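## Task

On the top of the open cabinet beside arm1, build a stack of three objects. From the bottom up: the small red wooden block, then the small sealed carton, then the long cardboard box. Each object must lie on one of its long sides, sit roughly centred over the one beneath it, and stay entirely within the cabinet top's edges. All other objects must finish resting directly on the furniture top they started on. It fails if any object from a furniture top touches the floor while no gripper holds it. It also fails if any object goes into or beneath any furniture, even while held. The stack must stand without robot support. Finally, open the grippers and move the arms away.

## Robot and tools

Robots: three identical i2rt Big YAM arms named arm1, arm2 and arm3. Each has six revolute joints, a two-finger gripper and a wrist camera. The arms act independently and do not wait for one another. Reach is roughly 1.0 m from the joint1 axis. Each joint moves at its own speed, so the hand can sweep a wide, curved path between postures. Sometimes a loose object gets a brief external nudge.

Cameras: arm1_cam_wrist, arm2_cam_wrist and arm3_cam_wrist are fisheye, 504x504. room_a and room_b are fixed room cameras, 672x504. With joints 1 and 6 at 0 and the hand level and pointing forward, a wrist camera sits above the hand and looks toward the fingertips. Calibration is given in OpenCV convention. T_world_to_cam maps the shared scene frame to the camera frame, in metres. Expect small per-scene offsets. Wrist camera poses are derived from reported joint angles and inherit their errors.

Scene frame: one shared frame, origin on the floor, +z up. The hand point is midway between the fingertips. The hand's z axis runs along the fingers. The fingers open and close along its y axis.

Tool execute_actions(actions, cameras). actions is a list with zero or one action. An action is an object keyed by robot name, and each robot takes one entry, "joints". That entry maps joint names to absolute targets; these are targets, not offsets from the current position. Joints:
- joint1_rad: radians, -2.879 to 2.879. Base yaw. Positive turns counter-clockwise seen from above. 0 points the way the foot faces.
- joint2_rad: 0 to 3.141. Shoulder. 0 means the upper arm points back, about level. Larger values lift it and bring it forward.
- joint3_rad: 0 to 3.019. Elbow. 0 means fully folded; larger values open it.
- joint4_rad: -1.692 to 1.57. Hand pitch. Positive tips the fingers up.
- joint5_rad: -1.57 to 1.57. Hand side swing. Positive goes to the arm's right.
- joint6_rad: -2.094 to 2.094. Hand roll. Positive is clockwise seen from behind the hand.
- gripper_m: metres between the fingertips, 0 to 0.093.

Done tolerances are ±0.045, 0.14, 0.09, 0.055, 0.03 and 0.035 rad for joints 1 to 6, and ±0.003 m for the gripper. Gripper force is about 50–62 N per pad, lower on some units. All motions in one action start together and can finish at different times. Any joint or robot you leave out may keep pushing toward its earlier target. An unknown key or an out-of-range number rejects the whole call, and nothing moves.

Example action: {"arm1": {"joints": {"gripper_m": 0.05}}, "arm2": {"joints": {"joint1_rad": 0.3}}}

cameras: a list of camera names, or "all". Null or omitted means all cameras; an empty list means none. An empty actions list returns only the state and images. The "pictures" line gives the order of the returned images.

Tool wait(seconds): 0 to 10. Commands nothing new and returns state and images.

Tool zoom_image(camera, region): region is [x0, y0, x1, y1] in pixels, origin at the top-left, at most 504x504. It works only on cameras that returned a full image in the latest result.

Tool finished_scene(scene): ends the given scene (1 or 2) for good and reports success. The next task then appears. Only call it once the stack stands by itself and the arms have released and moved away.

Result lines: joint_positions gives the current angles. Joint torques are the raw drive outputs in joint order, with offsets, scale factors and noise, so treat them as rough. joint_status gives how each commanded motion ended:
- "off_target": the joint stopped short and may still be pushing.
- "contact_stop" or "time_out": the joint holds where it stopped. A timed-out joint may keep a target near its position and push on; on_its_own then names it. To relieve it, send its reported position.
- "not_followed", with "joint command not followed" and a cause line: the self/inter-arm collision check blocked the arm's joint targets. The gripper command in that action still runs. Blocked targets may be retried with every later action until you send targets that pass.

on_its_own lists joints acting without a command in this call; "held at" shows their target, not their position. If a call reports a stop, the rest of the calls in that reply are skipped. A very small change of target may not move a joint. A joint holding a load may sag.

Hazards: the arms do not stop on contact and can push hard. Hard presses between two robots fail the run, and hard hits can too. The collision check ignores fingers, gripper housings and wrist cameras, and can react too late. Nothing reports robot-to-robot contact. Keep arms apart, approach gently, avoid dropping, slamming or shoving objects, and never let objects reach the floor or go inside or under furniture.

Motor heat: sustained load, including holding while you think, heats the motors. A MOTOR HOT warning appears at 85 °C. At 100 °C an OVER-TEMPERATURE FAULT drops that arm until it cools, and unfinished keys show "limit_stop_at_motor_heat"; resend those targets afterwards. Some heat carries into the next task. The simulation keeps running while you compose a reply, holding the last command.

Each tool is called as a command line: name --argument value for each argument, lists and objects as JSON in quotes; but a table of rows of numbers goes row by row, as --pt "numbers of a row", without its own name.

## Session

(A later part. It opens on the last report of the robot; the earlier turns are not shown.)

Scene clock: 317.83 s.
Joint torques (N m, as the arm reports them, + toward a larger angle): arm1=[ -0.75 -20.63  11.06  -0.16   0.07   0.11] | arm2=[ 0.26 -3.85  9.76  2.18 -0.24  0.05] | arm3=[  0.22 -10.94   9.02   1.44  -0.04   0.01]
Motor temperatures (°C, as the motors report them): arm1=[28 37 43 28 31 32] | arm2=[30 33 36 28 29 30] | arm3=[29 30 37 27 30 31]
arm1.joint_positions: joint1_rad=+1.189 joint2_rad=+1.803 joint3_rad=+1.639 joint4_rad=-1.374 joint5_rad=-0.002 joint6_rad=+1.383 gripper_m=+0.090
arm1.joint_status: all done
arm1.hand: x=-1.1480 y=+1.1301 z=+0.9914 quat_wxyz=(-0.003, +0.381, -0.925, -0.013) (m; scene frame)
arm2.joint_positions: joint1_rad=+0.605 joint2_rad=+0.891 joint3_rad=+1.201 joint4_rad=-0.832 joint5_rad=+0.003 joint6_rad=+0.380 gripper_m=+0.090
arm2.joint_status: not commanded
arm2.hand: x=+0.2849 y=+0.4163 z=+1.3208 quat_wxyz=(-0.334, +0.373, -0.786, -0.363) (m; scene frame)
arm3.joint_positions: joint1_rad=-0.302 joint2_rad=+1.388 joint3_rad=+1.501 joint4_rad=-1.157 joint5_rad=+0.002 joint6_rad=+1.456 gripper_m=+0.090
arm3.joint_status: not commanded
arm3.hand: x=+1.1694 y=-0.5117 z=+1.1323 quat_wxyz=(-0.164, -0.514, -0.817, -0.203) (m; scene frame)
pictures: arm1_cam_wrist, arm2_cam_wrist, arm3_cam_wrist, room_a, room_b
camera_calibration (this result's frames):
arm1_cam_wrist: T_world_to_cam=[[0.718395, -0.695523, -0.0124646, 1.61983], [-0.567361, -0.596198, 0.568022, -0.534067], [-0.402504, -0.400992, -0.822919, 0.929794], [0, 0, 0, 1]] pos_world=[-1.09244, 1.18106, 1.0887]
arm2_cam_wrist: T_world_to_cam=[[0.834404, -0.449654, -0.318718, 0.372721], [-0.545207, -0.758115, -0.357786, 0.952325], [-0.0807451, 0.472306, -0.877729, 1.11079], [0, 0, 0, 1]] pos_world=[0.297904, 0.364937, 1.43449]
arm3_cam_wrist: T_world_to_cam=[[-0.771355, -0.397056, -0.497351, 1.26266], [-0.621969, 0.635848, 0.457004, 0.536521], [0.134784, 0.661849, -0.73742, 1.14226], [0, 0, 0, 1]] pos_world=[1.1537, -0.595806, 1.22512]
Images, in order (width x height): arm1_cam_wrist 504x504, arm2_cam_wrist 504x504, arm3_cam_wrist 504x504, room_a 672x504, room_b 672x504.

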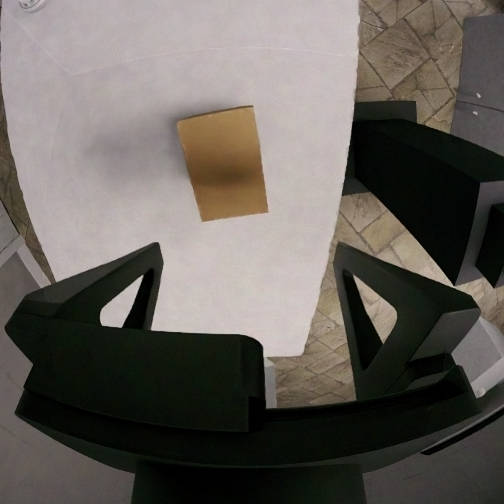

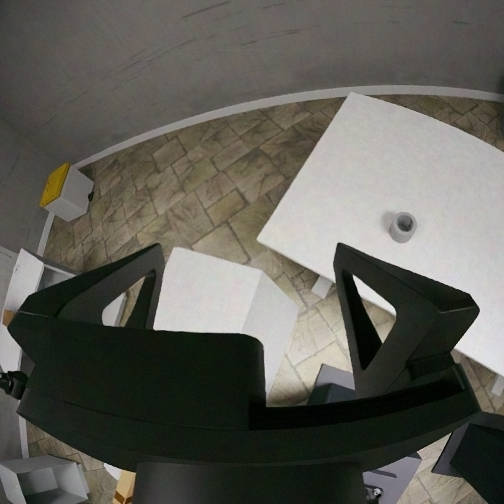

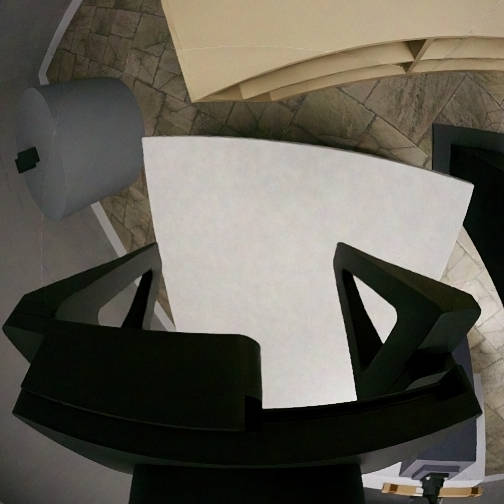

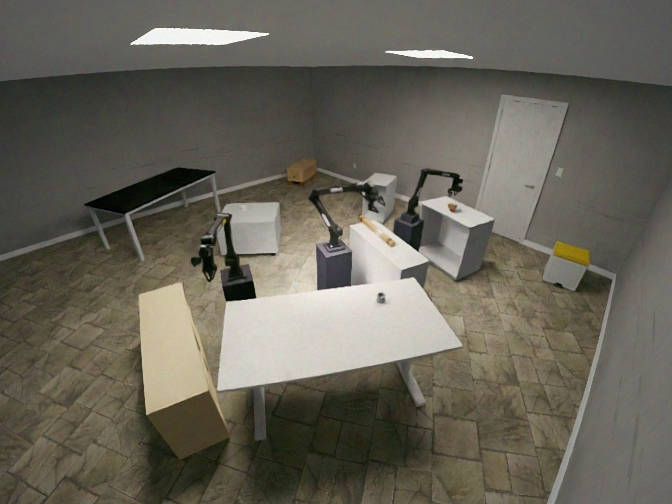

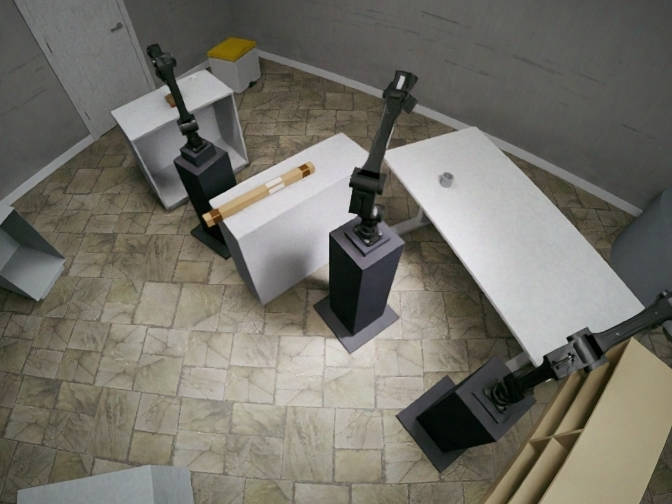

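execute_actions --actions '[{"arm1": {"joints": {"joint1_rad": 1.166, "joint2_rad": 1.90, "joint3_rad": 1.566, "joint4_rad": -1.13, "joint6_rad": 1.168, "gripper_m": 0.093}}}]' --cameras '["arm1_cam_wrist"]'

Scene clock: 346.30 s.
Joint torques (N m, as the arm reports them, + toward a larger angle): arm1=[ -0.48 -23.27  10.15   0.55   0.07  -0.17] | arm2=[ 0.52 -4.11  9.78  2.02 -0.24  0.07] | arm3=[ -0.18 -11.13   9.13   1.41  -0.02  -0.02]
Motor temperatures (°C, as the motors report them): arm1=[28 37 43 28 31 32] | arm2=[30 33 37 28 29 30] | arm3=[29 30 37 27 30 31]
arm1.joint_positions: joint1_rad=+1.174 joint2_rad=+1.918 joint3_rad=+1.551 joint4_rad=-1.139 joint5_rad=-0.002 joint6_rad=+1.182 gripper_m=+0.093
arm1.joint_status: all done
arm1.hand: x=-1.1545 y=+1.1573 z=+0.8971 quat_wxyz=(-0.003, +0.465, -0.885, -0.029) (m; scene frame)
arm2.joint_positions: joint1_rad=+0.605 joint2_rad=+0.891 joint3_rad=+1.201 joint4_rad=-0.832 joint5_rad=+0.003 joint6_rad=+0.380 gripper_m=+0.090
arm2.joint_status: not commanded
arm2.hand: x=+0.2849 y=+0.4163 z=+1.3208 quat_wxyz=(-0.334, +0.373, -0.786, -0.363) (m; scene frame)
arm3.joint_positions: joint1_rad=-0.302 joint2_rad=+1.388 joint3_rad=+1.501 joint4_rad=-1.157 joint5_rad=+0.002 joint6_rad=+1.456 gripper_m=+0.090
arm3.joint_status: not commanded
arm3.hand: x=+1.1694 y=-0.5117 z=+1.1323 quat_wxyz=(-0.164, -0.514, -0.817, -0.203) (m; scene frame)
pictures: arm1_cam_wrist
camera_calibration (this result's frames):
arm1_cam_wrist: T_world_to_cam=[[0.834779, -0.549256, -0.0382341, 1.63044], [-0.4399, -0.707114, 0.553604, -0.179513], [-0.331106, -0.445318, -0.831902, 1.00229], [0, 0, 0, 1]] pos_world=[-1.10816, 1.21493, 0.995525]
Images, in order (width x height): arm1_cam_wrist 504x504.

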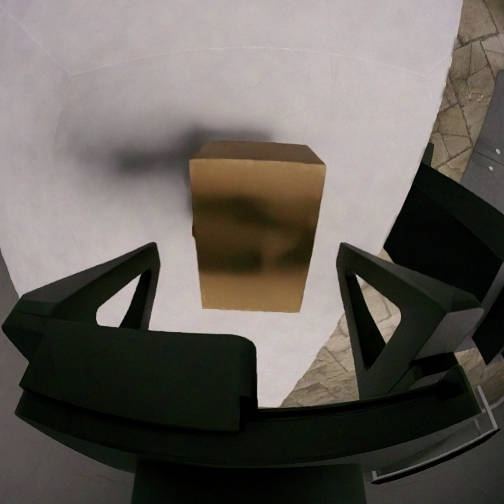

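execute_actions --actions '[{"arm1": {"joints": {"joint2_rad": 1.976}}}]' --cameras '["arm1_cam_wrist"]'

Scene clock: 349.63 s.
Joint torques (N m, as the arm reports them, + toward a larger angle): arm1=[ -0.6  -22.51   9.86   0.4    0.07  -0.14] | arm2=[ 0.08 -4.03  9.77  2.09 -0.24  0.07] | arm3=[  0.17 -11.21   9.21   1.44  -0.02   0.  ]
Motor temperatures (°C, as the motors report them): arm1=[28 37 43 28 31 32] | arm2=[30 33 37 28 29 30] | arm3=[29 30 37 27 30 31]
arm1.joint_positions: joint1_rad=+1.174 joint2_rad=+1.983 joint3_rad=+1.551 joint4_rad=-1.138 joint5_rad=-0.002 joint6_rad=+1.182 gripper_m=+0.093
arm1.joint_status: all done
arm1.hand: x=-1.1517 y=+1.1539 z=+0.8606 quat_wxyz=(-0.006, +0.465, -0.885, +0.003) (m; scene frame)
arm2.joint_positions: joint1_rad=+0.605 joint2_rad=+0.891 joint3_rad=+1.201 joint4_rad=-0.832 joint5_rad=+0.003 joint6_rad=+0.380 gripper_m=+0.090
arm2.joint_status: not commanded
arm2.hand: x=+0.2849 y=+0.4163 z=+1.3208 quat_wxyz=(-0.334, +0.373, -0.786, -0.363) (m; scene frame)
arm3.joint_positions: joint1_rad=-0.302 joint2_rad=+1.388 joint3_rad=+1.501 joint4_rad=-1.157 joint5_rad=+0.002 joint6_rad=+1.456 gripper_m=+0.090
arm3.joint_status: not commanded
arm3.hand: x=+1.1694 y=-0.5117 z=+1.1323 quat_wxyz=(-0.164, -0.514, -0.817, -0.203) (m; scene frame)
pictures: arm1_cam_wrist
camera_calibration (this result's frames):
arm1_cam_wrist: T_world_to_cam=[[0.834805, -0.550175, 0.0202031, 1.57561], [-0.459946, -0.676788, 0.574811, -0.236797], [-0.302574, -0.489148, -0.818037, 1.04287], [0, 0, 0, 1]] pos_world=[-1.1087, 1.21672, 0.957389]
Images, in order (width x height): arm1_cam_wrist 504x504.

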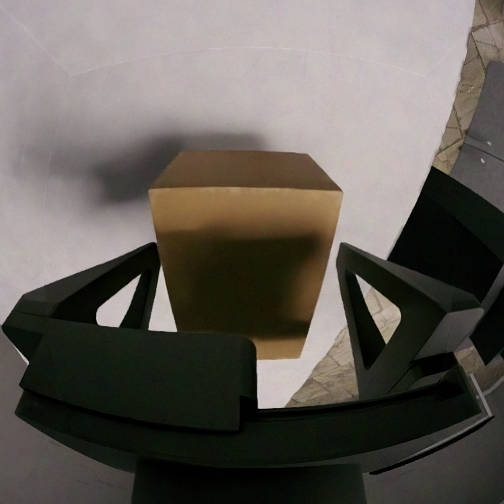

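execute_actions --actions '[{"arm1": {"joints": {"gripper_m": 0.045}}}]' --cameras '[]'

execute_actions --actions '[{"arm1": {"joints": {"joint2_rad": 1.86}}}]' --cameras '["arm1_cam_wrist", "room_a"]'

Scene clock: 353.30 s.
Joint torques (N m, as the arm reports them, + toward a larger angle): arm1=[ -0.55 -22.71   9.71   0.35   0.05  -0.13] | arm2=[-0.13 -3.92  9.93  2.19 -0.22  0.07] | arm3=[  0.43 -10.91   9.09   1.32  -0.04  -0.03]
Motor temperatures (°C, as the motors report them): arm1=[28 37 43 28 31 32] | arm2=[30 33 37 28 29 30] | arm3=[29 30 37 27 30 31]
arm1.joint_positions: joint1_rad=+1.174 joint2_rad=+1.983 joint3_rad=+1.551 joint4_rad=-1.137 joint5_rad=-0.002 joint6_rad=+1.181 gripper_m=+0.059
arm1.joint_status: gripper_m off_target (ended at +0.059, target +0.045)
arm1.hand: x=-1.1517 y=+1.1542 z=+0.8606 quat_wxyz=(-0.007, +0.466, -0.885, +0.002) (m; scene frame)
arm2.joint_positions: joint1_rad=+0.605 joint2_rad=+0.891 joint3_rad=+1.201 joint4_rad=-0.832 joint5_rad=+0.003 joint6_rad=+0.380 gripper_m=+0.090
arm2.joint_status: not commanded
arm2.hand: x=+0.2849 y=+0.4163 z=+1.3208 quat_wxyz=(-0.334, +0.373, -0.786, -0.363) (m; scene frame)
arm3.joint_positions: joint1_rad=-0.302 joint2_rad=+1.388 joint3_rad=+1.501 joint4_rad=-1.157 joint5_rad=+0.002 joint6_rad=+1.456 gripper_m=+0.090
arm3.joint_status: not commanded
arm3.hand: x=+1.1694 y=-0.5117 z=+1.1323 quat_wxyz=(-0.164, -0.514, -0.817, -0.203) (m; scene frame)
pictures: none
No camera images: the call's "cameras" was empty. Leave "cameras" out to get every camera's image.

Scene clock: 354.37 s.
Joint torques (N m, as the arm reports them, + toward a larger angle): arm1=[ -0.57 -20.73  10.33   0.57   0.05  -0.14] | arm2=[ 0.29 -3.56  9.74  2.21 -0.24  0.07] | arm3=[  0.39 -11.23   9.25   1.58   0.    -0.01]
Motor temperatures (°C, as the motors report them): arm1=[28 37 43 28 31 32] | arm2=[30 33 37 28 29 30] | arm3=[29 30 37 27 30 31]
arm1.joint_positions: joint1_rad=+1.174 joint2_rad=+1.859 joint3_rad=+1.551 joint4_rad=-1.137 joint5_rad=-0.002 joint6_rad=+1.181 gripper_m=+0.059
arm1.joint_status: all done
arm1.hand: x=-1.1561 y=+1.1591 z=+0.9299 quat_wxyz=(-0.001, +0.465, -0.883, -0.059) (m; scene frame)
arm2.joint_positions: joint1_rad=+0.605 joint2_rad=+0.891 joint3_rad=+1.201 joint4_rad=-0.832 joint5_rad=+0.003 joint6_rad=+0.380 gripper_m=+0.090
arm2.joint_status: not commanded
arm2.hand: x=+0.2849 y=+0.4163 z=+1.3208 quat_wxyz=(-0.334, +0.373, -0.786, -0.363) (m; scene frame)
arm3.joint_positions: joint1_rad=-0.302 joint2_rad=+1.388 joint3_rad=+1.501 joint4_rad=-1.157 joint5_rad=+0.002 joint6_rad=+1.456 gripper_m=+0.090
arm3.joint_status: not commanded
arm3.hand: x=+1.1694 y=-0.5117 z=+1.1323 quat_wxyz=(-0.164, -0.514, -0.817, -0.203) (m; scene frame)
pictures: arm1_cam_wrist, room_a
camera_calibration (this result's frames):
arm1_cam_wrist: T_world_to_cam=[[0.833751, -0.544372, -0.0922958, 1.67742], [-0.421242, -0.735208, 0.53106, -0.121989], [-0.35695, -0.403893, -0.842293, 0.961613], [0, 0, 0, 1]] pos_world=[-1.10669, 1.21184, 1.02956]
Images, in order (width x height): arm1_cam_wrist 504x504, room_a 672x504.

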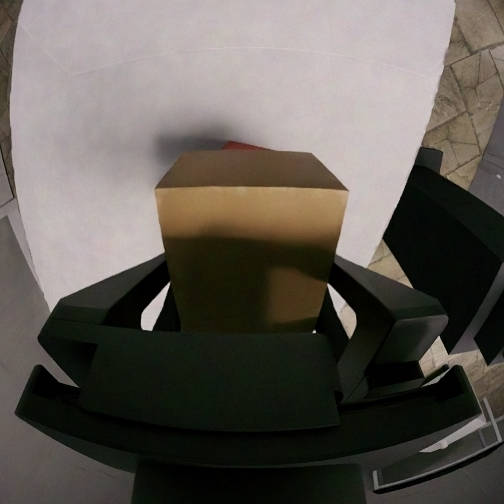

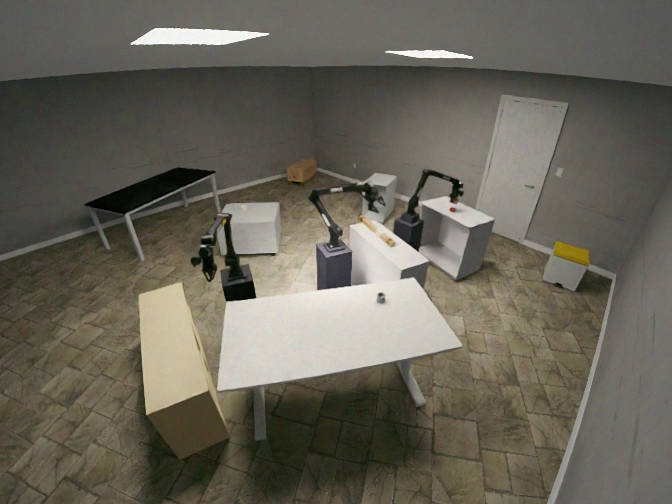

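execute_actions --actions '[{"arm1": {"joints": {"joint1_rad": 1.33, "joint2_rad": 1.91, "joint3_rad": 1.685, "joint4_rad": -1.19, "joint6_rad": 1.366}}}]' --cameras '["arm1_cam_wrist"]'

Scene clock: 365.17 s.
Joint torques (N m, as the arm reports them, + toward a larger angle): arm1=[ -0.2  -23.11  13.4   -0.06   0.06   0.12] | arm2=[-0.08 -3.66  9.73  2.13 -0.23  0.06] | arm3=[  0.36 -11.36   9.16   1.36  -0.02  -0.01]
Motor temperatures (°C, as the motors report them): arm1=[28 37 43 28 31 32] | arm2=[30 33 37 28 29 30] | arm3=[29 30 37 27 30 31]
arm1.joint_positions: joint1_rad=+1.333 joint2_rad=+1.925 joint3_rad=+1.636 joint4_rad=-1.183 joint5_rad=-0.002 joint6_rad=+1.352 gripper_m=+0.059
arm1.joint_status: all done
arm1.hand: x=-1.2420 y=+1.1153 z=+0.9231 quat_wxyz=(+0.006, +0.460, -0.887, -0.044) (m; scene frame)
arm2.joint_positions: joint1_rad=+0.605 joint2_rad=+0.891 joint3_rad=+1.201 joint4_rad=-0.832 joint5_rad=+0.003 joint6_rad=+0.380 gripper_m=+0.090
arm2.joint_status: not commanded
arm2.hand: x=+0.2849 y=+0.4163 z=+1.3208 quat_wxyz=(-0.334, +0.373, -0.786, -0.363) (m; scene frame)
arm3.joint_positions: joint1_rad=-0.302 joint2_rad=+1.388 joint3_rad=+1.501 joint4_rad=-1.157 joint5_rad=+0.002 joint6_rad=+1.456 gripper_m=+0.090
arm3.joint_status: not commanded
arm3.hand: x=+1.1694 y=-0.5117 z=+1.1323 quat_wxyz=(-0.164, -0.514, -0.817, -0.203) (m; scene frame)
pictures: arm1_cam_wrist
camera_calibration (this result's frames):
arm1_cam_wrist: T_world_to_cam=[[0.82739, -0.55674, -0.0739414, 1.71351], [-0.430019, -0.712675, 0.554237, -0.244263], [-0.361262, -0.426773, -0.829068, 0.915467], [0, 0, 0, 1]] pos_world=[-1.19205, 1.1706, 1.02106]
Images, in order (width x height): arm1_cam_wrist 504x504.

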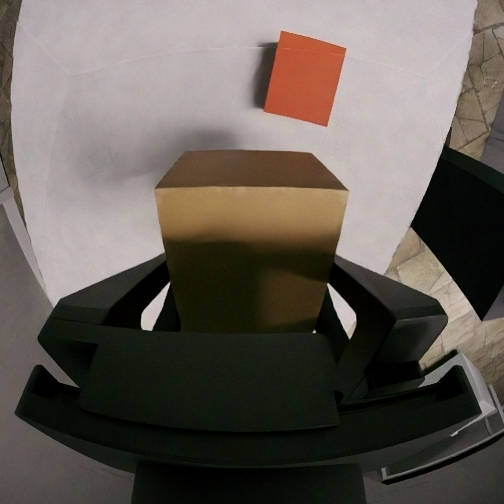

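zoom_image --camera "arm1_cam_wrist" --region '[240, 10, 370, 140]'

Region (240, 10, 370, 140) of arm1_cam_wrist's 504x504 image, scaled by 3.877, with more detail than that image has.

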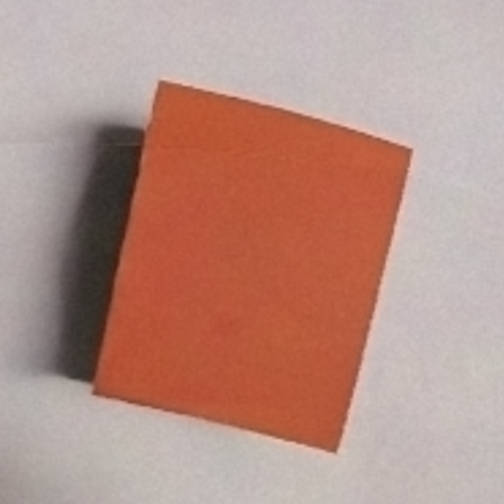

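execute_actions --actions '[{"arm1": {"joints": {"joint1_rad": 1.18, "joint2_rad": 1.97, "joint3_rad": 1.70, "joint6_rad": 1.37}}}]' --cameras '[]'

Scene clock: 384.37 s.
Joint torques (N m, as the arm reports them, + toward a larger angle): arm1=[  0.71 -23.28  12.87  -0.08  -0.03   0.12] | arm2=[ 0.1  -3.9   9.8   2.15 -0.3   0.04] | arm3=[  0.55 -10.7    9.03   1.42  -0.04   0.01]
Motor temperatures (°C, as the motors report them): arm1=[28 37 45 28 31 32] | arm2=[30 33 37 28 29 30] | arm3=[29 30 37 27 30 31]
arm1.joint_positions: joint1_rad=+1.177 joint2_rad=+1.981 joint3_rad=+1.656 joint4_rad=-1.185 joint5_rad=+0.001 joint6_rad=+1.357 gripper_m=+0.059
arm1.joint_status: all done
arm1.hand: x=-1.1694 y=+1.1777 z=+0.8989 quat_wxyz=(-0.003, +0.388, -0.921, -0.028) (m; scene frame)
arm2.joint_positions: joint1_rad=+0.605 joint2_rad=+0.891 joint3_rad=+1.201 joint4_rad=-0.832 joint5_rad=+0.003 joint6_rad=+0.380 gripper_m=+0.090
arm2.joint_status: not commanded
arm2.hand: x=+0.2849 y=+0.4163 z=+1.3208 quat_wxyz=(-0.334, +0.373, -0.786, -0.363) (m; scene frame)
arm3.joint_positions: joint1_rad=-0.302 joint2_rad=+1.388 joint3_rad=+1.501 joint4_rad=-1.157 joint5_rad=+0.002 joint6_rad=+1.456 gripper_m=+0.090
arm3.joint_status: not commanded
arm3.hand: x=+1.1694 y=-0.5117 z=+1.1323 quat_wxyz=(-0.164, -0.514, -0.817, -0.203) (m; scene frame)
pictures: none
No camera images: the call's "cameras" was empty. Leave "cameras" out to get every camera's image.

execute_actions --actions '[{"arm1": {"joints": {"joint2_rad": 2.034}}}]' --cameras '["arm1_cam_wrist", "room_a"]'

Scene clock: 389.30 s.
Joint torques (N m, as the arm reports them, + toward a larger angle): arm1=[  0.12 -24.05  12.24  -0.15  -0.02   0.13] | arm2=[ 0.24 -3.9   9.83  2.18 -0.23  0.07] | arm3=[  0.74 -10.64   9.3    1.51  -0.04   0.01]
Motor temperatures (°C, as the motors report them): arm1=[28 38 45 28 31 32] | arm2=[30 33 37 28 29 30] | arm3=[29 30 37 27 30 31]
arm1.joint_positions: joint1_rad=+1.177 joint2_rad=+2.045 joint3_rad=+1.660 joint4_rad=-1.186 joint5_rad=+0.001 joint6_rad=+1.357 gripper_m=+0.059
arm1.joint_status: all done
arm1.hand: x=-1.1671 y=+1.1750 z=+0.8625 quat_wxyz=(-0.008, +0.388, -0.922, +0.003) (m; scene frame)
arm2.joint_positions: joint1_rad=+0.605 joint2_rad=+0.891 joint3_rad=+1.201 joint4_rad=-0.832 joint5_rad=+0.003 joint6_rad=+0.380 gripper_m=+0.090
arm2.joint_status: not commanded
arm2.hand: x=+0.2849 y=+0.4163 z=+1.3208 quat_wxyz=(-0.334, +0.373, -0.786, -0.363) (m; scene frame)
arm3.joint_positions: joint1_rad=-0.302 joint2_rad=+1.388 joint3_rad=+1.501 joint4_rad=-1.157 joint5_rad=+0.002 joint6_rad=+1.456 gripper_m=+0.090
arm3.joint_status: not commanded
arm3.hand: x=+1.1694 y=-0.5117 z=+1.1323 quat_wxyz=(-0.164, -0.514, -0.817, -0.203) (m; scene frame)
pictures: arm1_cam_wrist, room_a
camera_calibration (this result's frames):
arm1_cam_wrist: T_world_to_cam=[[0.728488, -0.68473, 0.021206, 1.63318], [-0.57087, -0.589658, 0.571324, -0.459493], [-0.378698, -0.428309, -0.820451, 0.891758], [0, 0, 0, 1]] pos_world=[-1.11436, 1.22929, 0.959529]
Images, in order (width x height): arm1_cam_wrist 504x504, room_a 672x504.

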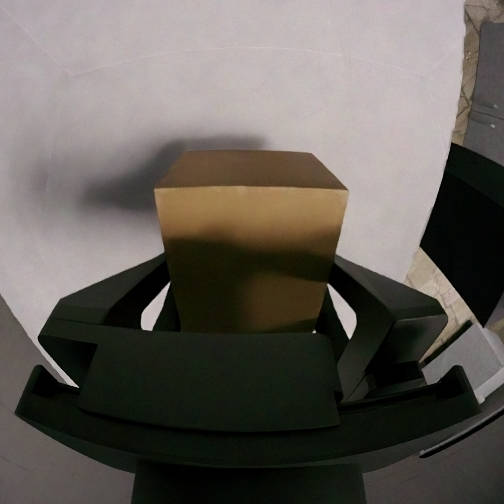

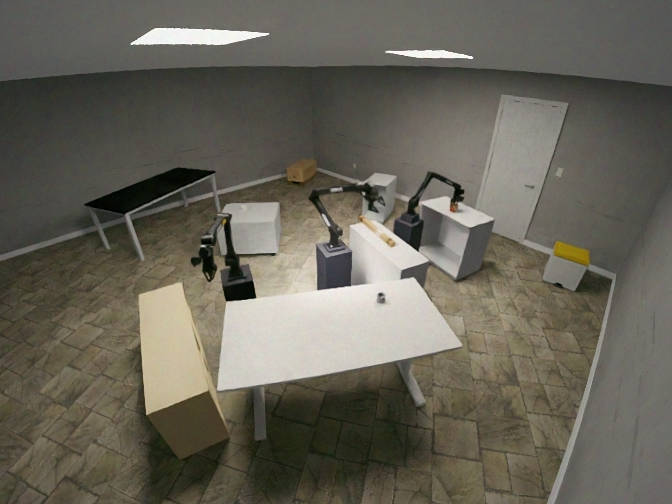

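execute_actions --actions '[{"arm1": {"joints": {"gripper_m": 0.093}}}]' --cameras '[]'

execute_actions --actions '[{"arm1": {"joints": {"joint2_rad": 1.85}}}]' --cameras '["arm1_cam_wrist", "room_a"]'

Scene clock: 392.90 s.
Joint torques (N m, as the arm reports them, + toward a larger angle): arm1=[  0.31 -24.17  12.16  -0.14  -0.02   0.12] | arm2=[ 0.02 -3.94  9.74  2.21 -0.22  0.08] | arm3=[  0.34 -11.     9.1    1.5   -0.06  -0.01]
Motor temperatures (°C, as the motors report them): arm1=[28 38 45 28 31 32] | arm2=[30 33 37 28 29 30] | arm3=[29 30 37 27 30 31]
arm1.joint_positions: joint1_rad=+1.177 joint2_rad=+2.045 joint3_rad=+1.660 joint4_rad=-1.186 joint5_rad=+0.001 joint6_rad=+1.357 gripper_m=+0.093
arm1.joint_status: all done
arm1.hand: x=-1.1671 y=+1.1750 z=+0.8625 quat_wxyz=(-0.008, +0.388, -0.922, +0.003) (m; scene frame)
arm2.joint_positions: joint1_rad=+0.605 joint2_rad=+0.891 joint3_rad=+1.201 joint4_rad=-0.832 joint5_rad=+0.003 joint6_rad=+0.380 gripper_m=+0.090
arm2.joint_status: not commanded
arm2.hand: x=+0.2849 y=+0.4163 z=+1.3208 quat_wxyz=(-0.334, +0.373, -0.786, -0.363) (m; scene frame)
arm3.joint_positions: joint1_rad=-0.302 joint2_rad=+1.388 joint3_rad=+1.501 joint4_rad=-1.157 joint5_rad=+0.002 joint6_rad=+1.456 gripper_m=+0.090
arm3.joint_status: not commanded
arm3.hand: x=+1.1694 y=-0.5117 z=+1.1323 quat_wxyz=(-0.164, -0.514, -0.817, -0.203) (m; scene frame)
pictures: none
No camera images: the call's "cameras" was empty. Leave "cameras" out to get every camera's image.

Scene clock: 394.20 s.
Joint torques (N m, as the arm reports them, + toward a larger angle): arm1=[  0.33 -21.5   11.67   0.26  -0.02   0.1 ] | arm2=[ 0.   -3.82  9.79  2.21 -0.24  0.1 ] | arm3=[  0.65 -11.3    9.1    1.39   0.02   0.01]
Motor temperatures (°C, as the motors report them): arm1=[28 38 45 28 31 32] | arm2=[30 33 37 28 29 30] | arm3=[29 30 37 27 30 31]
arm1.joint_positions: joint1_rad=+1.177 joint2_rad=+1.849 joint3_rad=+1.676 joint4_rad=-1.186 joint5_rad=+0.001 joint6_rad=+1.357 gripper_m=+0.093
arm1.joint_status: all done
arm1.hand: x=-1.1746 y=+1.1832 z=+0.9849 quat_wxyz=(+0.011, +0.386, -0.917, -0.101) (m; scene frame)
arm2.joint_positions: joint1_rad=+0.605 joint2_rad=+0.891 joint3_rad=+1.201 joint4_rad=-0.832 joint5_rad=+0.003 joint6_rad=+0.380 gripper_m=+0.090
arm2.joint_status: not commanded
arm2.hand: x=+0.2849 y=+0.4163 z=+1.3208 quat_wxyz=(-0.334, +0.373, -0.786, -0.363) (m; scene frame)
arm3.joint_positions: joint1_rad=-0.302 joint2_rad=+1.388 joint3_rad=+1.501 joint4_rad=-1.157 joint5_rad=+0.002 joint6_rad=+1.456 gripper_m=+0.090
arm3.joint_status: not commanded
arm3.hand: x=+1.1694 y=-0.5117 z=+1.1323 quat_wxyz=(-0.164, -0.514, -0.817, -0.203) (m; scene frame)
pictures: arm1_cam_wrist, room_a
camera_calibration (this result's frames):
arm1_cam_wrist: T_world_to_cam=[[0.720821, -0.668475, -0.183191, 1.81471], [-0.505479, -0.687824, 0.520951, -0.286329], [-0.474246, -0.282913, -0.833697, 0.721695], [0, 0, 0, 1]] pos_world=[-1.11055, 1.22032, 1.08328]
Images, in order (width x height): arm1_cam_wrist 504x504, room_a 672x504.

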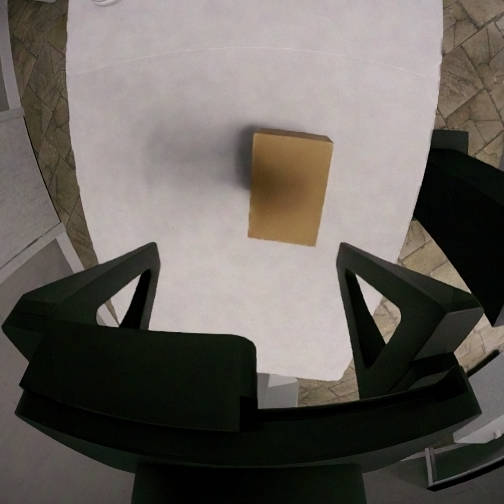

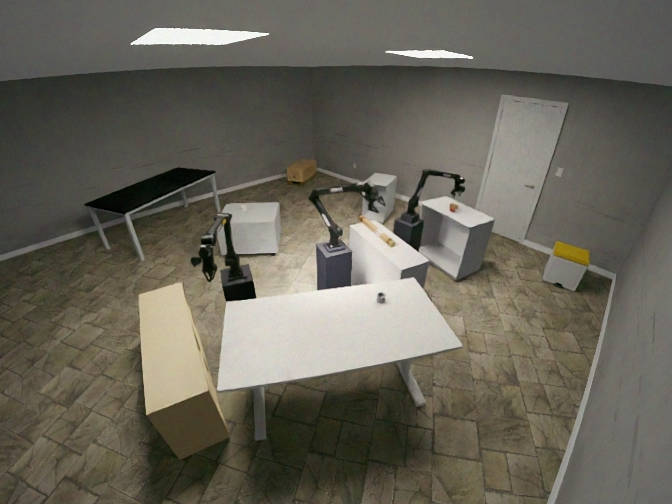

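zoom_image --camera "arm1_cam_wrist" --region '[220, 110, 360, 260]'

Region (220, 110, 360, 260) of arm1_cam_wrist's 504x504 image, scaled by 3.360, with more detail than that image has; it fills the left 470 columns of this view, and the rest is white.

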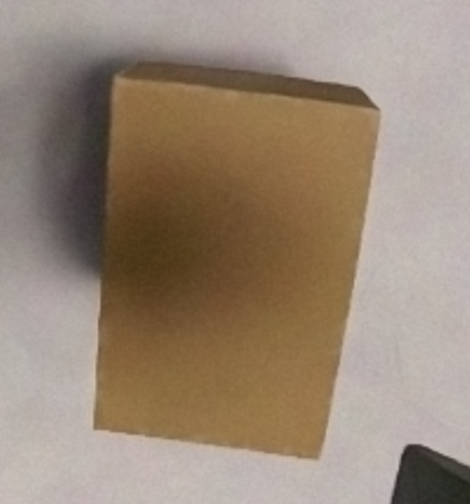

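execute_actions --actions '[{"arm1": {"joints": {"joint1_rad": -1.61, "joint2_rad": 1.60, "joint3_rad": 1.435, "joint4_rad": -1.23, "joint6_rad": 0.205}}}]' --cameras '["arm1_cam_wrist", "room_b"]'

Scene clock: 438.73 s.
Joint torques (N m, as the arm reports them, + toward a larger angle): arm1=[  0.77 -17.93   9.81   0.19  -0.1   -0.15] | arm2=[ 0.04 -3.36  9.79  2.18 -0.23  0.07] | arm3=[  0.19 -11.64   9.19   1.51  -0.01   0.01]
Motor temperatures (°C, as the motors report them): arm1=[28 37 44 28 31 32] | arm2=[30 33 37 28 29 30] | arm3=[29 30 37 27 30 31]
arm1.joint_positions: joint1_rad=-1.617 joint2_rad=+1.610 joint3_rad=+1.432 joint4_rad=-1.224 joint5_rad=+0.001 joint6_rad=+0.219 gripper_m=+0.093
arm1.joint_status: all done
arm1.hand: x=-0.4176 y=+0.3529 z=+1.0234 quat_wxyz=(-0.090, -0.416, -0.905, +0.014) (m; scene frame)
arm2.joint_positions: joint1_rad=+0.605 joint2_rad=+0.891 joint3_rad=+1.201 joint4_rad=-0.832 joint5_rad=+0.003 joint6_rad=+0.380 gripper_m=+0.090
arm2.joint_status: not commanded
arm2.hand: x=+0.2849 y=+0.4163 z=+1.3208 quat_wxyz=(-0.334, +0.373, -0.786, -0.363) (m; scene frame)
arm3.joint_positions: joint1_rad=-0.302 joint2_rad=+1.388 joint3_rad=+1.501 joint4_rad=-1.157 joint5_rad=+0.002 joint6_rad=+1.456 gripper_m=+0.090
arm3.joint_status: not commanded
arm3.hand: x=+1.1694 y=-0.5117 z=+1.1323 quat_wxyz=(-0.164, -0.514, -0.817, -0.203) (m; scene frame)
pictures: arm1_cam_wrist, room_b
camera_calibration (this result's frames):
arm1_cam_wrist: T_world_to_cam=[[-0.743607, -0.667637, -0.0361798, -0.0411531], [-0.614775, 0.661451, 0.429575, -0.923153], [-0.262869, 0.341677, -0.902306, 0.815896], [0, 0, 0, 1]] pos_world=[-0.383659, 0.304371, 1.13126]
Images, in order (width x height): arm1_cam_wrist 504x504, room_b 672x504.

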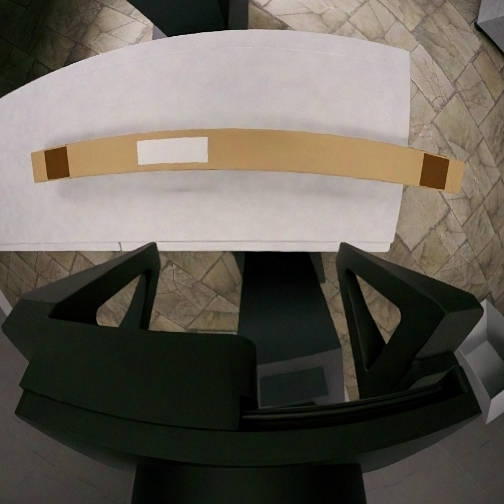

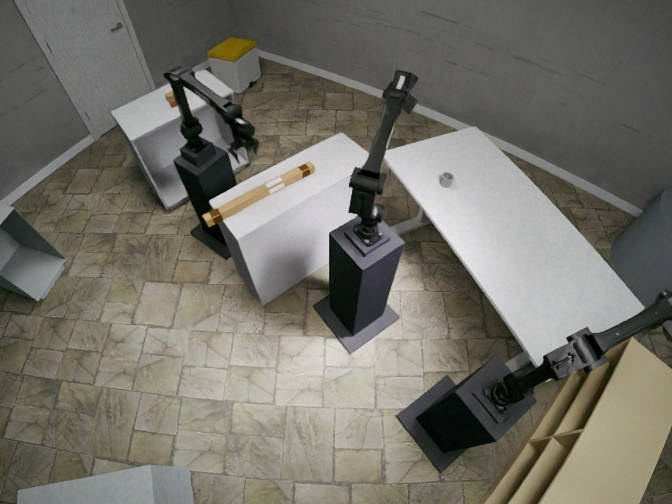

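zoom_image --camera "arm1_cam_wrist" --region '[10, 120, 110, 210]'

zoom_image --camera "arm1_cam_wrist" --region '[390, 130, 490, 220]'

zoom_image --camera "arm1_cam_wrist" --region '[190, 100, 310, 200]'

Region (10, 120, 110, 210) of arm1_cam_wrist's 504x504 image, scaled by 5.040, with more detail than that image has; it fills the top 454 rows of this view, and the rest is white.

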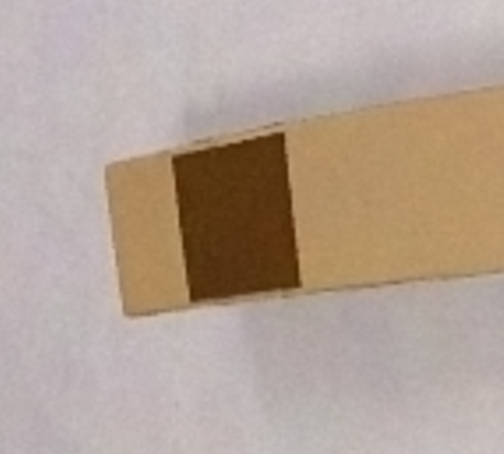

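Region (390, 130, 490, 220) of arm1_cam_wrist's 504x504 image, scaled by 5.040, with more detail than that image has; it fills the top 454 rows of this view, and the rest is white.

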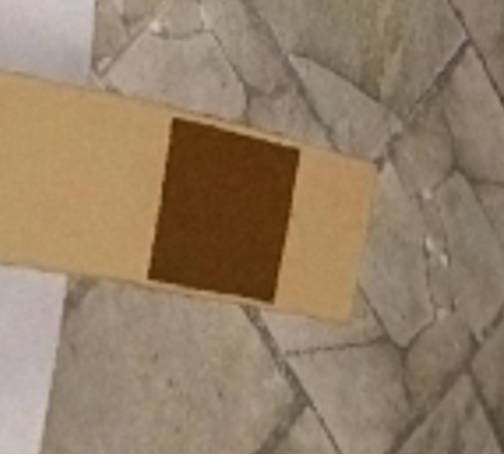

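Region (190, 100, 310, 200) of arm1_cam_wrist's 504x504 image, scaled by 4.200, with more detail than that image has.

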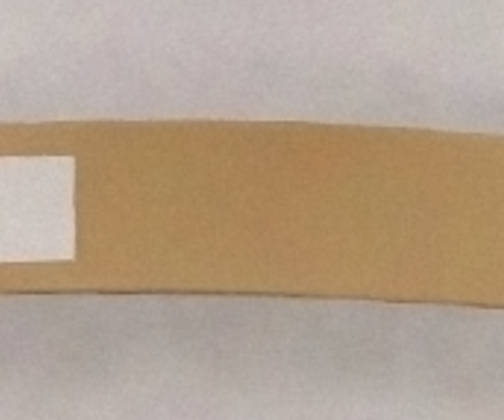

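execute_actions --actions '[{"arm1": {"joints": {"joint1_rad": -1.594, "joint2_rad": 1.93, "joint4_rad": -0.962, "joint6_rad": -1.345}}}]' --cameras '["arm1_cam_wrist"]'

Scene clock: 473.80 s.
Joint torques (N m, as the arm reports them, + toward a larger angle): arm1=[  1.39 -21.54   9.46   0.47  -0.1   -0.1 ] | arm2=[ 0.09 -3.85  9.76  2.08 -0.23  0.08] | arm3=[  0.54 -11.3    9.28   1.38  -0.06   0.03]
Motor temperatures (°C, as the motors report them): arm1=[28 37 43 28 31 32] | arm2=[30 32 37 28 29 30] | arm3=[29 30 37 27 30 31]
arm1.joint_positions: joint1_rad=-1.602 joint2_rad=+1.937 joint3_rad=+1.421 joint4_rad=-0.967 joint5_rad=-0.002 joint6_rad=-1.331 gripper_m=+0.093
arm1.joint_status: all done
arm1.hand: x=-0.3673 y=+0.3288 z=+0.8543 quat_wxyz=(-0.033, +0.344, -0.938, +0.038) (m; scene frame)
arm2.joint_positions: joint1_rad=+0.605 joint2_rad=+0.891 joint3_rad=+1.201 joint4_rad=-0.832 joint5_rad=+0.003 joint6_rad=+0.380 gripper_m=+0.090
arm2.joint_status: not commanded
arm2.hand: x=+0.2849 y=+0.4163 z=+1.3208 quat_wxyz=(-0.334, +0.373, -0.786, -0.363) (m; scene frame)
arm3.joint_positions: joint1_rad=-0.302 joint2_rad=+1.388 joint3_rad=+1.501 joint4_rad=-1.157 joint5_rad=+0.002 joint6_rad=+1.456 gripper_m=+0.090
arm3.joint_status: not commanded
arm3.hand: x=+1.1694 y=-0.5117 z=+1.1323 quat_wxyz=(-0.164, -0.514, -0.817, -0.203) (m; scene frame)
pictures: arm1_cam_wrist
camera_calibration (this result's frames):
arm1_cam_wrist: T_world_to_cam=[[0.657208, -0.746425, 0.10453, 0.394212], [-0.663287, -0.506909, 0.55054, -0.540595], [-0.35795, -0.431153, -0.828238, 0.840728], [0, 0, 0, 1]] pos_world=[-0.316711, 0.3827, 0.952735]
Images, in order (width x height): arm1_cam_wrist 504x504.

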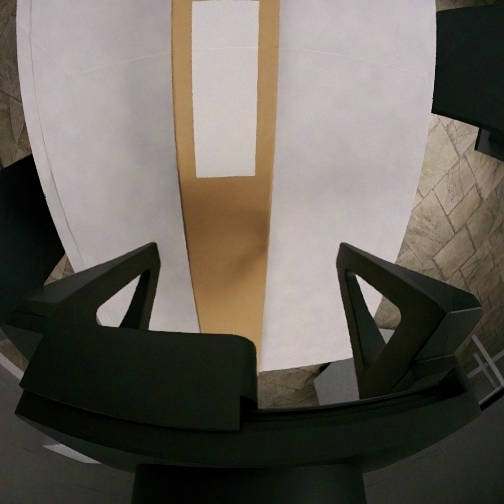

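execute_actions --actions '[{"arm1": {"joints": {"joint2_rad": 2.027}}}]' --cameras '["arm1_cam_wrist"]'

Scene clock: 477.40 s.
Joint torques (N m, as the arm reports them, + toward a larger angle): arm1=[  1.39 -23.25   8.78   0.25  -0.1   -0.14] | arm2=[ 0.05 -3.61  9.66  2.12 -0.24  0.06] | arm3=[  1.07 -10.72   9.04   1.48  -0.02  -0.01]
Motor temperatures (°C, as the motors report them): arm1=[28 37 43 28 31 32] | arm2=[30 32 37 28 29 30] | arm3=[29 30 37 27 30 31]
arm1.joint_positions: joint1_rad=-1.602 joint2_rad=+2.042 joint3_rad=+1.421 joint4_rad=-0.967 joint5_rad=-0.002 joint6_rad=-1.332 gripper_m=+0.093
arm1.joint_status: all done
arm1.hand: x=-0.3777 y=+0.3371 z=+0.7966 quat_wxyz=(-0.004, +0.345, -0.939, -0.005) (m; scene frame)
arm2.joint_positions: joint1_rad=+0.605 joint2_rad=+0.891 joint3_rad=+1.201 joint4_rad=-0.832 joint5_rad=+0.003 joint6_rad=+0.380 gripper_m=+0.090
arm2.joint_status: not commanded
arm2.hand: x=+0.2849 y=+0.4163 z=+1.3208 quat_wxyz=(-0.334, +0.373, -0.786, -0.363) (m; scene frame)
arm3.joint_positions: joint1_rad=-0.302 joint2_rad=+1.388 joint3_rad=+1.501 joint4_rad=-1.157 joint5_rad=+0.002 joint6_rad=+1.456 gripper_m=+0.090
arm3.joint_status: not commanded
arm3.hand: x=+1.1694 y=-0.5117 z=+1.1323 quat_wxyz=(-0.164, -0.514, -0.817, -0.203) (m; scene frame)
pictures: arm1_cam_wrist
camera_calibration (this result's frames):
arm1_cam_wrist: T_world_to_cam=[[0.663143, -0.74849, 0.00200141, 0.49786], [-0.614376, -0.54279, 0.572644, -0.49859], [-0.427532, -0.380975, -0.819801, 0.742891], [0, 0, 0, 1]] pos_world=[-0.318864, 0.385037, 0.893542]
Images, in order (width x height): arm1_cam_wrist 504x504.

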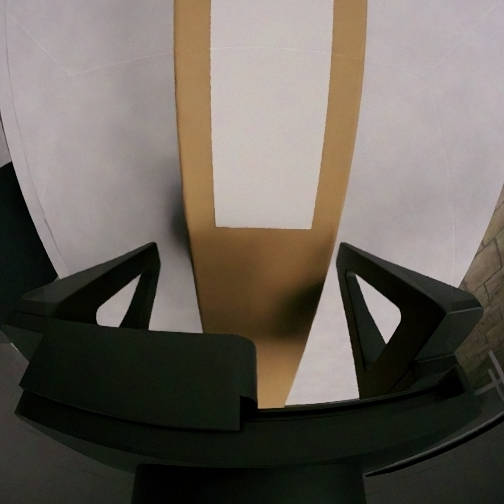

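execute_actions --actions '[{"arm1": {"joints": {"gripper_m": 0.034}}}]' --cameras '[]'

execute_actions --actions '[{"arm1": {"joints": {"joint2_rad": 1.80, "joint4_rad": -1.12}}}]' --cameras '["arm1_cam_wrist", "room_b"]'

Scene clock: 483.93 s.
Joint torques (N m, as the arm reports them, + toward a larger angle): arm1=[  1.43 -23.     8.87   0.23  -0.13  -0.13] | arm2=[-0.17 -4.12 10.    2.13 -0.24  0.08] | arm3=[  0.55 -10.7    9.12   1.48  -0.03  -0.03]
Motor temperatures (°C, as the motors report them): arm1=[28 37 43 28 31 32] | arm2=[30 32 38 28 29 30] | arm3=[29 30 37 27 30 31]
arm1.joint_positions: joint1_rad=-1.602 joint2_rad=+2.042 joint3_rad=+1.421 joint4_rad=-0.967 joint5_rad=-0.002 joint6_rad=-1.333 gripper_m=+0.049
arm1.joint_status: gripper_m off_target (ended at +0.049, target +0.034)
arm1.hand: x=-0.3776 y=+0.3370 z=+0.7966 quat_wxyz=(-0.004, +0.346, -0.938, -0.005) (m; scene frame)
arm2.joint_positions: joint1_rad=+0.605 joint2_rad=+0.891 joint3_rad=+1.201 joint4_rad=-0.832 joint5_rad=+0.003 joint6_rad=+0.380 gripper_m=+0.090
arm2.joint_status: not commanded
arm2.hand: x=+0.2849 y=+0.4163 z=+1.3208 quat_wxyz=(-0.334, +0.373, -0.786, -0.363) (m; scene frame)
arm3.joint_positions: joint1_rad=-0.302 joint2_rad=+1.388 joint3_rad=+1.501 joint4_rad=-1.157 joint5_rad=+0.002 joint6_rad=+1.456 gripper_m=+0.090
arm3.joint_status: not commanded
arm3.hand: x=+1.1694 y=-0.5117 z=+1.1323 quat_wxyz=(-0.164, -0.514, -0.817, -0.203) (m; scene frame)
pictures: none
No camera images: the call's "cameras" was empty. Leave "cameras" out to get every camera's image.

Scene clock: 485.23 s.
Joint torques (N m, as the arm reports them, + toward a larger angle): arm1=[  1.35 -20.19  10.2   -0.06  -0.12  -0.12] | arm2=[ 0.   -3.95  9.95  2.12 -0.24  0.07] | arm3=[  0.27 -11.64   9.11   1.52   0.     0.  ]
Motor temperatures (°C, as the motors report them): arm1=[28 37 43 28 31 32] | arm2=[30 32 38 28 29 30] | arm3=[29 30 37 27 30 31]
arm1.joint_positions: joint1_rad=-1.602 joint2_rad=+1.804 joint3_rad=+1.419 joint4_rad=-1.114 joint5_rad=-0.002 joint6_rad=-1.333 gripper_m=+0.049
arm1.joint_status: all done
arm1.hand: x=-0.3906 y=+0.3448 z=+0.9218 quat_wxyz=(-0.028, +0.345, -0.938, +0.032) (m; scene frame)
arm2.joint_positions: joint1_rad=+0.605 joint2_rad=+0.891 joint3_rad=+1.201 joint4_rad=-0.832 joint5_rad=+0.003 joint6_rad=+0.380 gripper_m=+0.090
arm2.joint_status: not commanded
arm2.hand: x=+0.2849 y=+0.4163 z=+1.3208 quat_wxyz=(-0.334, +0.373, -0.786, -0.363) (m; scene frame)
arm3.joint_positions: joint1_rad=-0.302 joint2_rad=+1.388 joint3_rad=+1.501 joint4_rad=-1.157 joint5_rad=+0.002 joint6_rad=+1.456 gripper_m=+0.090
arm3.joint_status: not commanded
arm3.hand: x=+1.1694 y=-0.5117 z=+1.1323 quat_wxyz=(-0.164, -0.514, -0.817, -0.203) (m; scene frame)
pictures: arm1_cam_wrist, room_b
camera_calibration (this result's frames):
arm1_cam_wrist: T_world_to_cam=[[0.660009, -0.745953, 0.0891153, 0.429577], [-0.65491, -0.513184, 0.554738, -0.583615], [-0.368076, -0.424495, -0.827239, 0.888024], [0, 0, 0, 1]] pos_world=[-0.338881, 0.397904, 1.02008]
Images, in order (width x height): arm1_cam_wrist 504x504, room_b 672x504.

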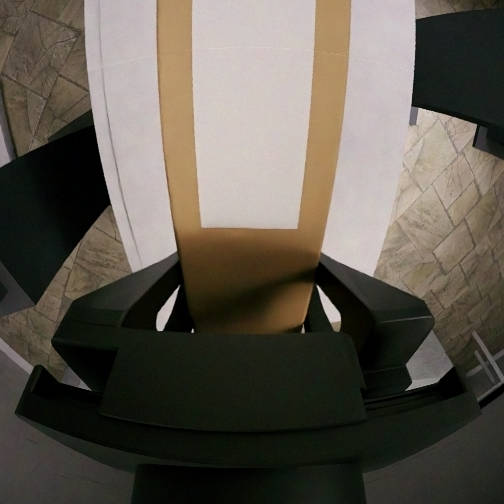

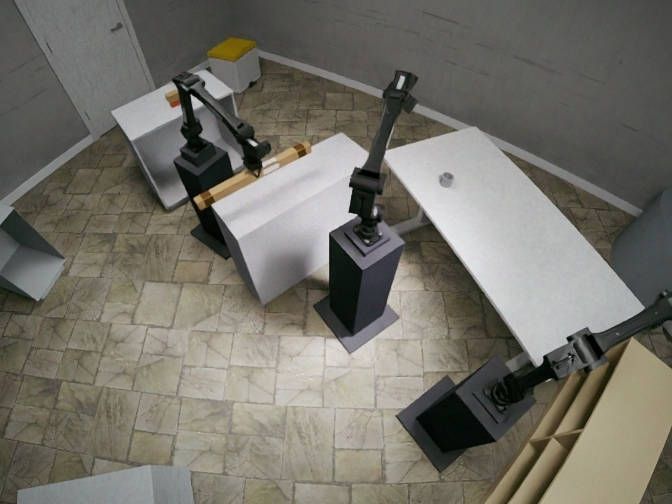

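execute_actions --actions '[{"arm1": {"joints": {"joint1_rad": 1.163, "joint2_rad": 1.89, "joint3_rad": 1.752, "joint4_rad": -1.282, "joint6_rad": -1.81}}}]' --cameras '["arm1_cam_wrist", "room_b", "room_a"]'

Scene clock: 500.33 s.
Joint torques (N m, as the arm reports them, + toward a larger angle): arm1=[ -0.68 -24.04  11.33  -0.07  -0.07  -0.13] | arm2=[ 0.01 -3.88  9.64  2.17 -0.24  0.05] | arm3=[  0.53 -10.71   9.12   1.48  -0.04   0.02]
Motor temperatures (°C, as the motors report them): arm1=[28 37 43 28 31 32] | arm2=[30 32 38 28 29 30] | arm3=[29 29 37 27 30 31]
arm1.joint_positions: joint1_rad=+1.171 joint2_rad=+1.912 joint3_rad=+1.729 joint4_rad=-1.275 joint5_rad=-0.002 joint6_rad=-1.797 gripper_m=+0.049
arm1.joint_status: all done
arm1.hand: x=-1.1696 y=+1.1824 z=+0.9666 quat_wxyz=(-0.053, +0.919, +0.390, -0.003) (m; scene frame)
arm2.joint_positions: joint1_rad=+0.605 joint2_rad=+0.891 joint3_rad=+1.201 joint4_rad=-0.832 joint5_rad=+0.003 joint6_rad=+0.380 gripper_m=+0.090
arm2.joint_status: not commanded
arm2.hand: x=+0.2849 y=+0.4163 z=+1.3208 quat_wxyz=(-0.334, +0.373, -0.786, -0.363) (m; scene frame)
arm3.joint_positions: joint1_rad=-0.302 joint2_rad=+1.388 joint3_rad=+1.501 joint4_rad=-1.157 joint5_rad=+0.002 joint6_rad=+1.456 gripper_m=+0.090
arm3.joint_status: not commanded
arm3.hand: x=+1.1694 y=-0.5117 z=+1.1323 quat_wxyz=(-0.164, -0.514, -0.817, -0.203) (m; scene frame)
pictures: arm1_cam_wrist, room_a, room_b
camera_calibration (this result's frames):
arm1_cam_wrist: T_world_to_cam=[[-0.730166, 0.674694, 0.107918, -1.75934], [0.585432, 0.536319, 0.607973, -0.530474], [0.352317, 0.5071, -0.786589, 0.695664], [0, 0, 0, 1]] pos_world=[-1.21915, 1.11875, 1.05958]
Images, in order (width x height): arm1_cam_wrist 504x504, room_a 672x504, room_b 672x504.

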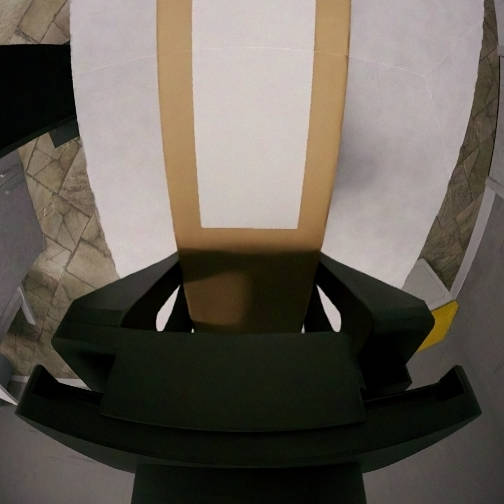

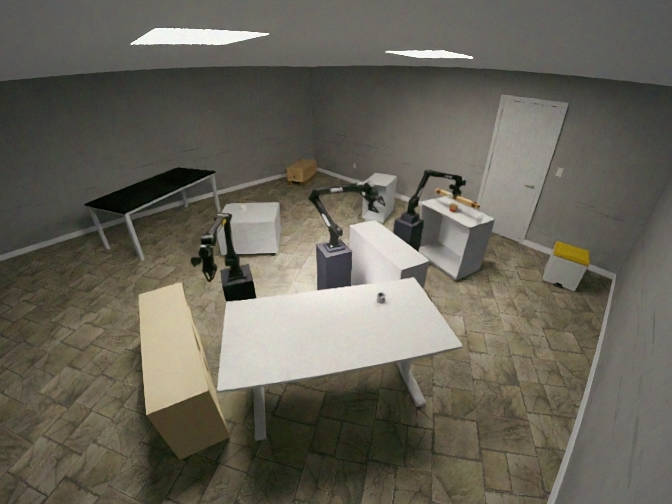

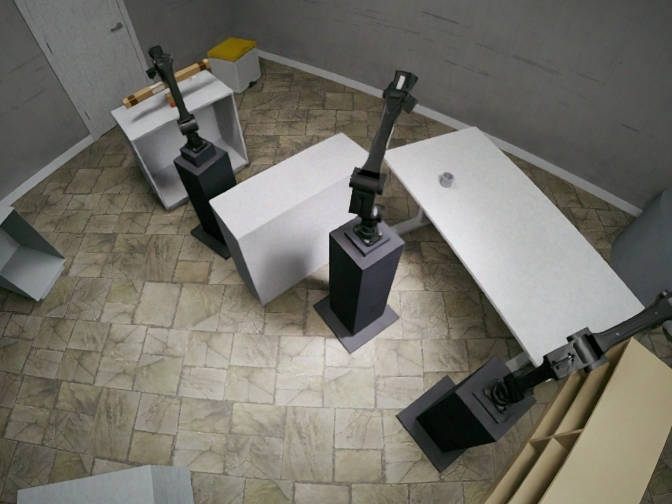

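execute_actions --actions '[{"arm1": {"joints": {"joint2_rad": 1.98, "joint3_rad": 1.725}}}]' --cameras '["arm1_cam_wrist", "room_b"]'

Scene clock: 505.70 s.
Joint torques (N m, as the arm reports them, + toward a larger angle): arm1=[ -0.74 -24.46   9.92  -0.16  -0.14  -0.13] | arm2=[-0.22 -3.61  9.9   2.1  -0.24  0.04] | arm3=[  0.56 -11.19   9.25   1.36   0.01   0.02]
Motor temperatures (°C, as the motors report them): arm1=[28 37 43 28 31 32] | arm2=[30 32 38 28 29 30] | arm3=[29 29 37 27 30 31]
arm1.joint_positions: joint1_rad=+1.171 joint2_rad=+1.994 joint3_rad=+1.714 joint4_rad=-1.276 joint5_rad=-0.002 joint6_rad=-1.797 gripper_m=+0.049
arm1.joint_status: all done
arm1.hand: x=-1.1655 y=+1.1776 z=+0.9123 quat_wxyz=(-0.004, +0.921, +0.390, +0.005) (m; scene frame)
arm2.joint_positions: joint1_rad=+0.605 joint2_rad=+0.891 joint3_rad=+1.201 joint4_rad=-0.832 joint5_rad=+0.003 joint6_rad=+0.380 gripper_m=+0.090
arm2.joint_status: not commanded
arm2.hand: x=+0.2849 y=+0.4163 z=+1.3208 quat_wxyz=(-0.334, +0.373, -0.786, -0.363) (m; scene frame)
arm3.joint_positions: joint1_rad=-0.302 joint2_rad=+1.388 joint3_rad=+1.501 joint4_rad=-1.157 joint5_rad=+0.002 joint6_rad=+1.456 gripper_m=+0.090
arm3.joint_status: not commanded
arm3.hand: x=+1.1694 y=-0.5117 z=+1.1323 quat_wxyz=(-0.164, -0.514, -0.817, -0.203) (m; scene frame)
pictures: arm1_cam_wrist, room_b
camera_calibration (this result's frames):
arm1_cam_wrist: T_world_to_cam=[[-0.732711, 0.680416, 0.0129901, -1.67034], [0.55375, 0.584997, 0.59257, -0.577455], [0.395595, 0.441376, -0.805414, 0.798893], [0, 0, 0, 1]] pos_world=[-1.22015, 1.12172, 1.00732]
Images, in order (width x height): arm1_cam_wrist 504x504, room_b 672x504.

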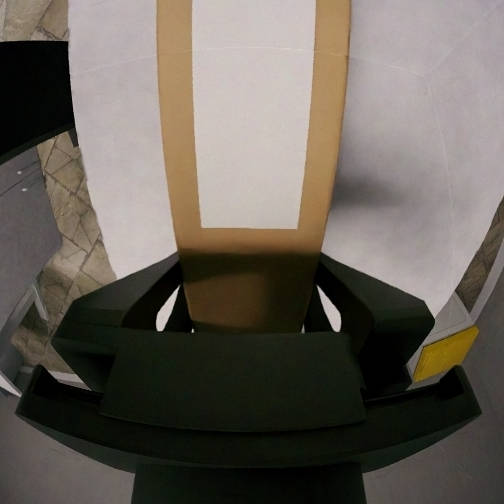

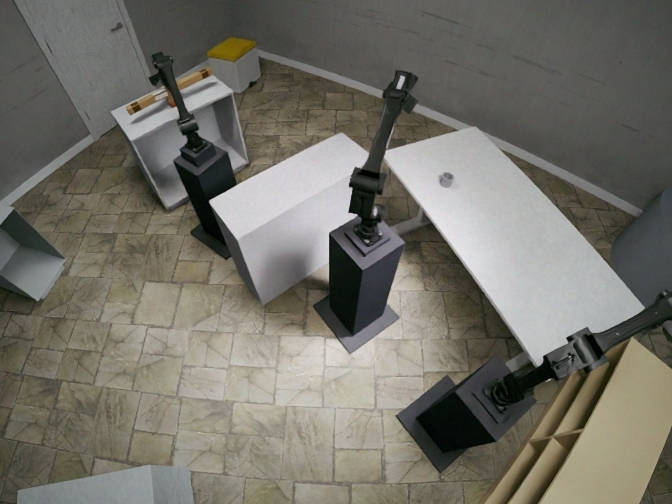

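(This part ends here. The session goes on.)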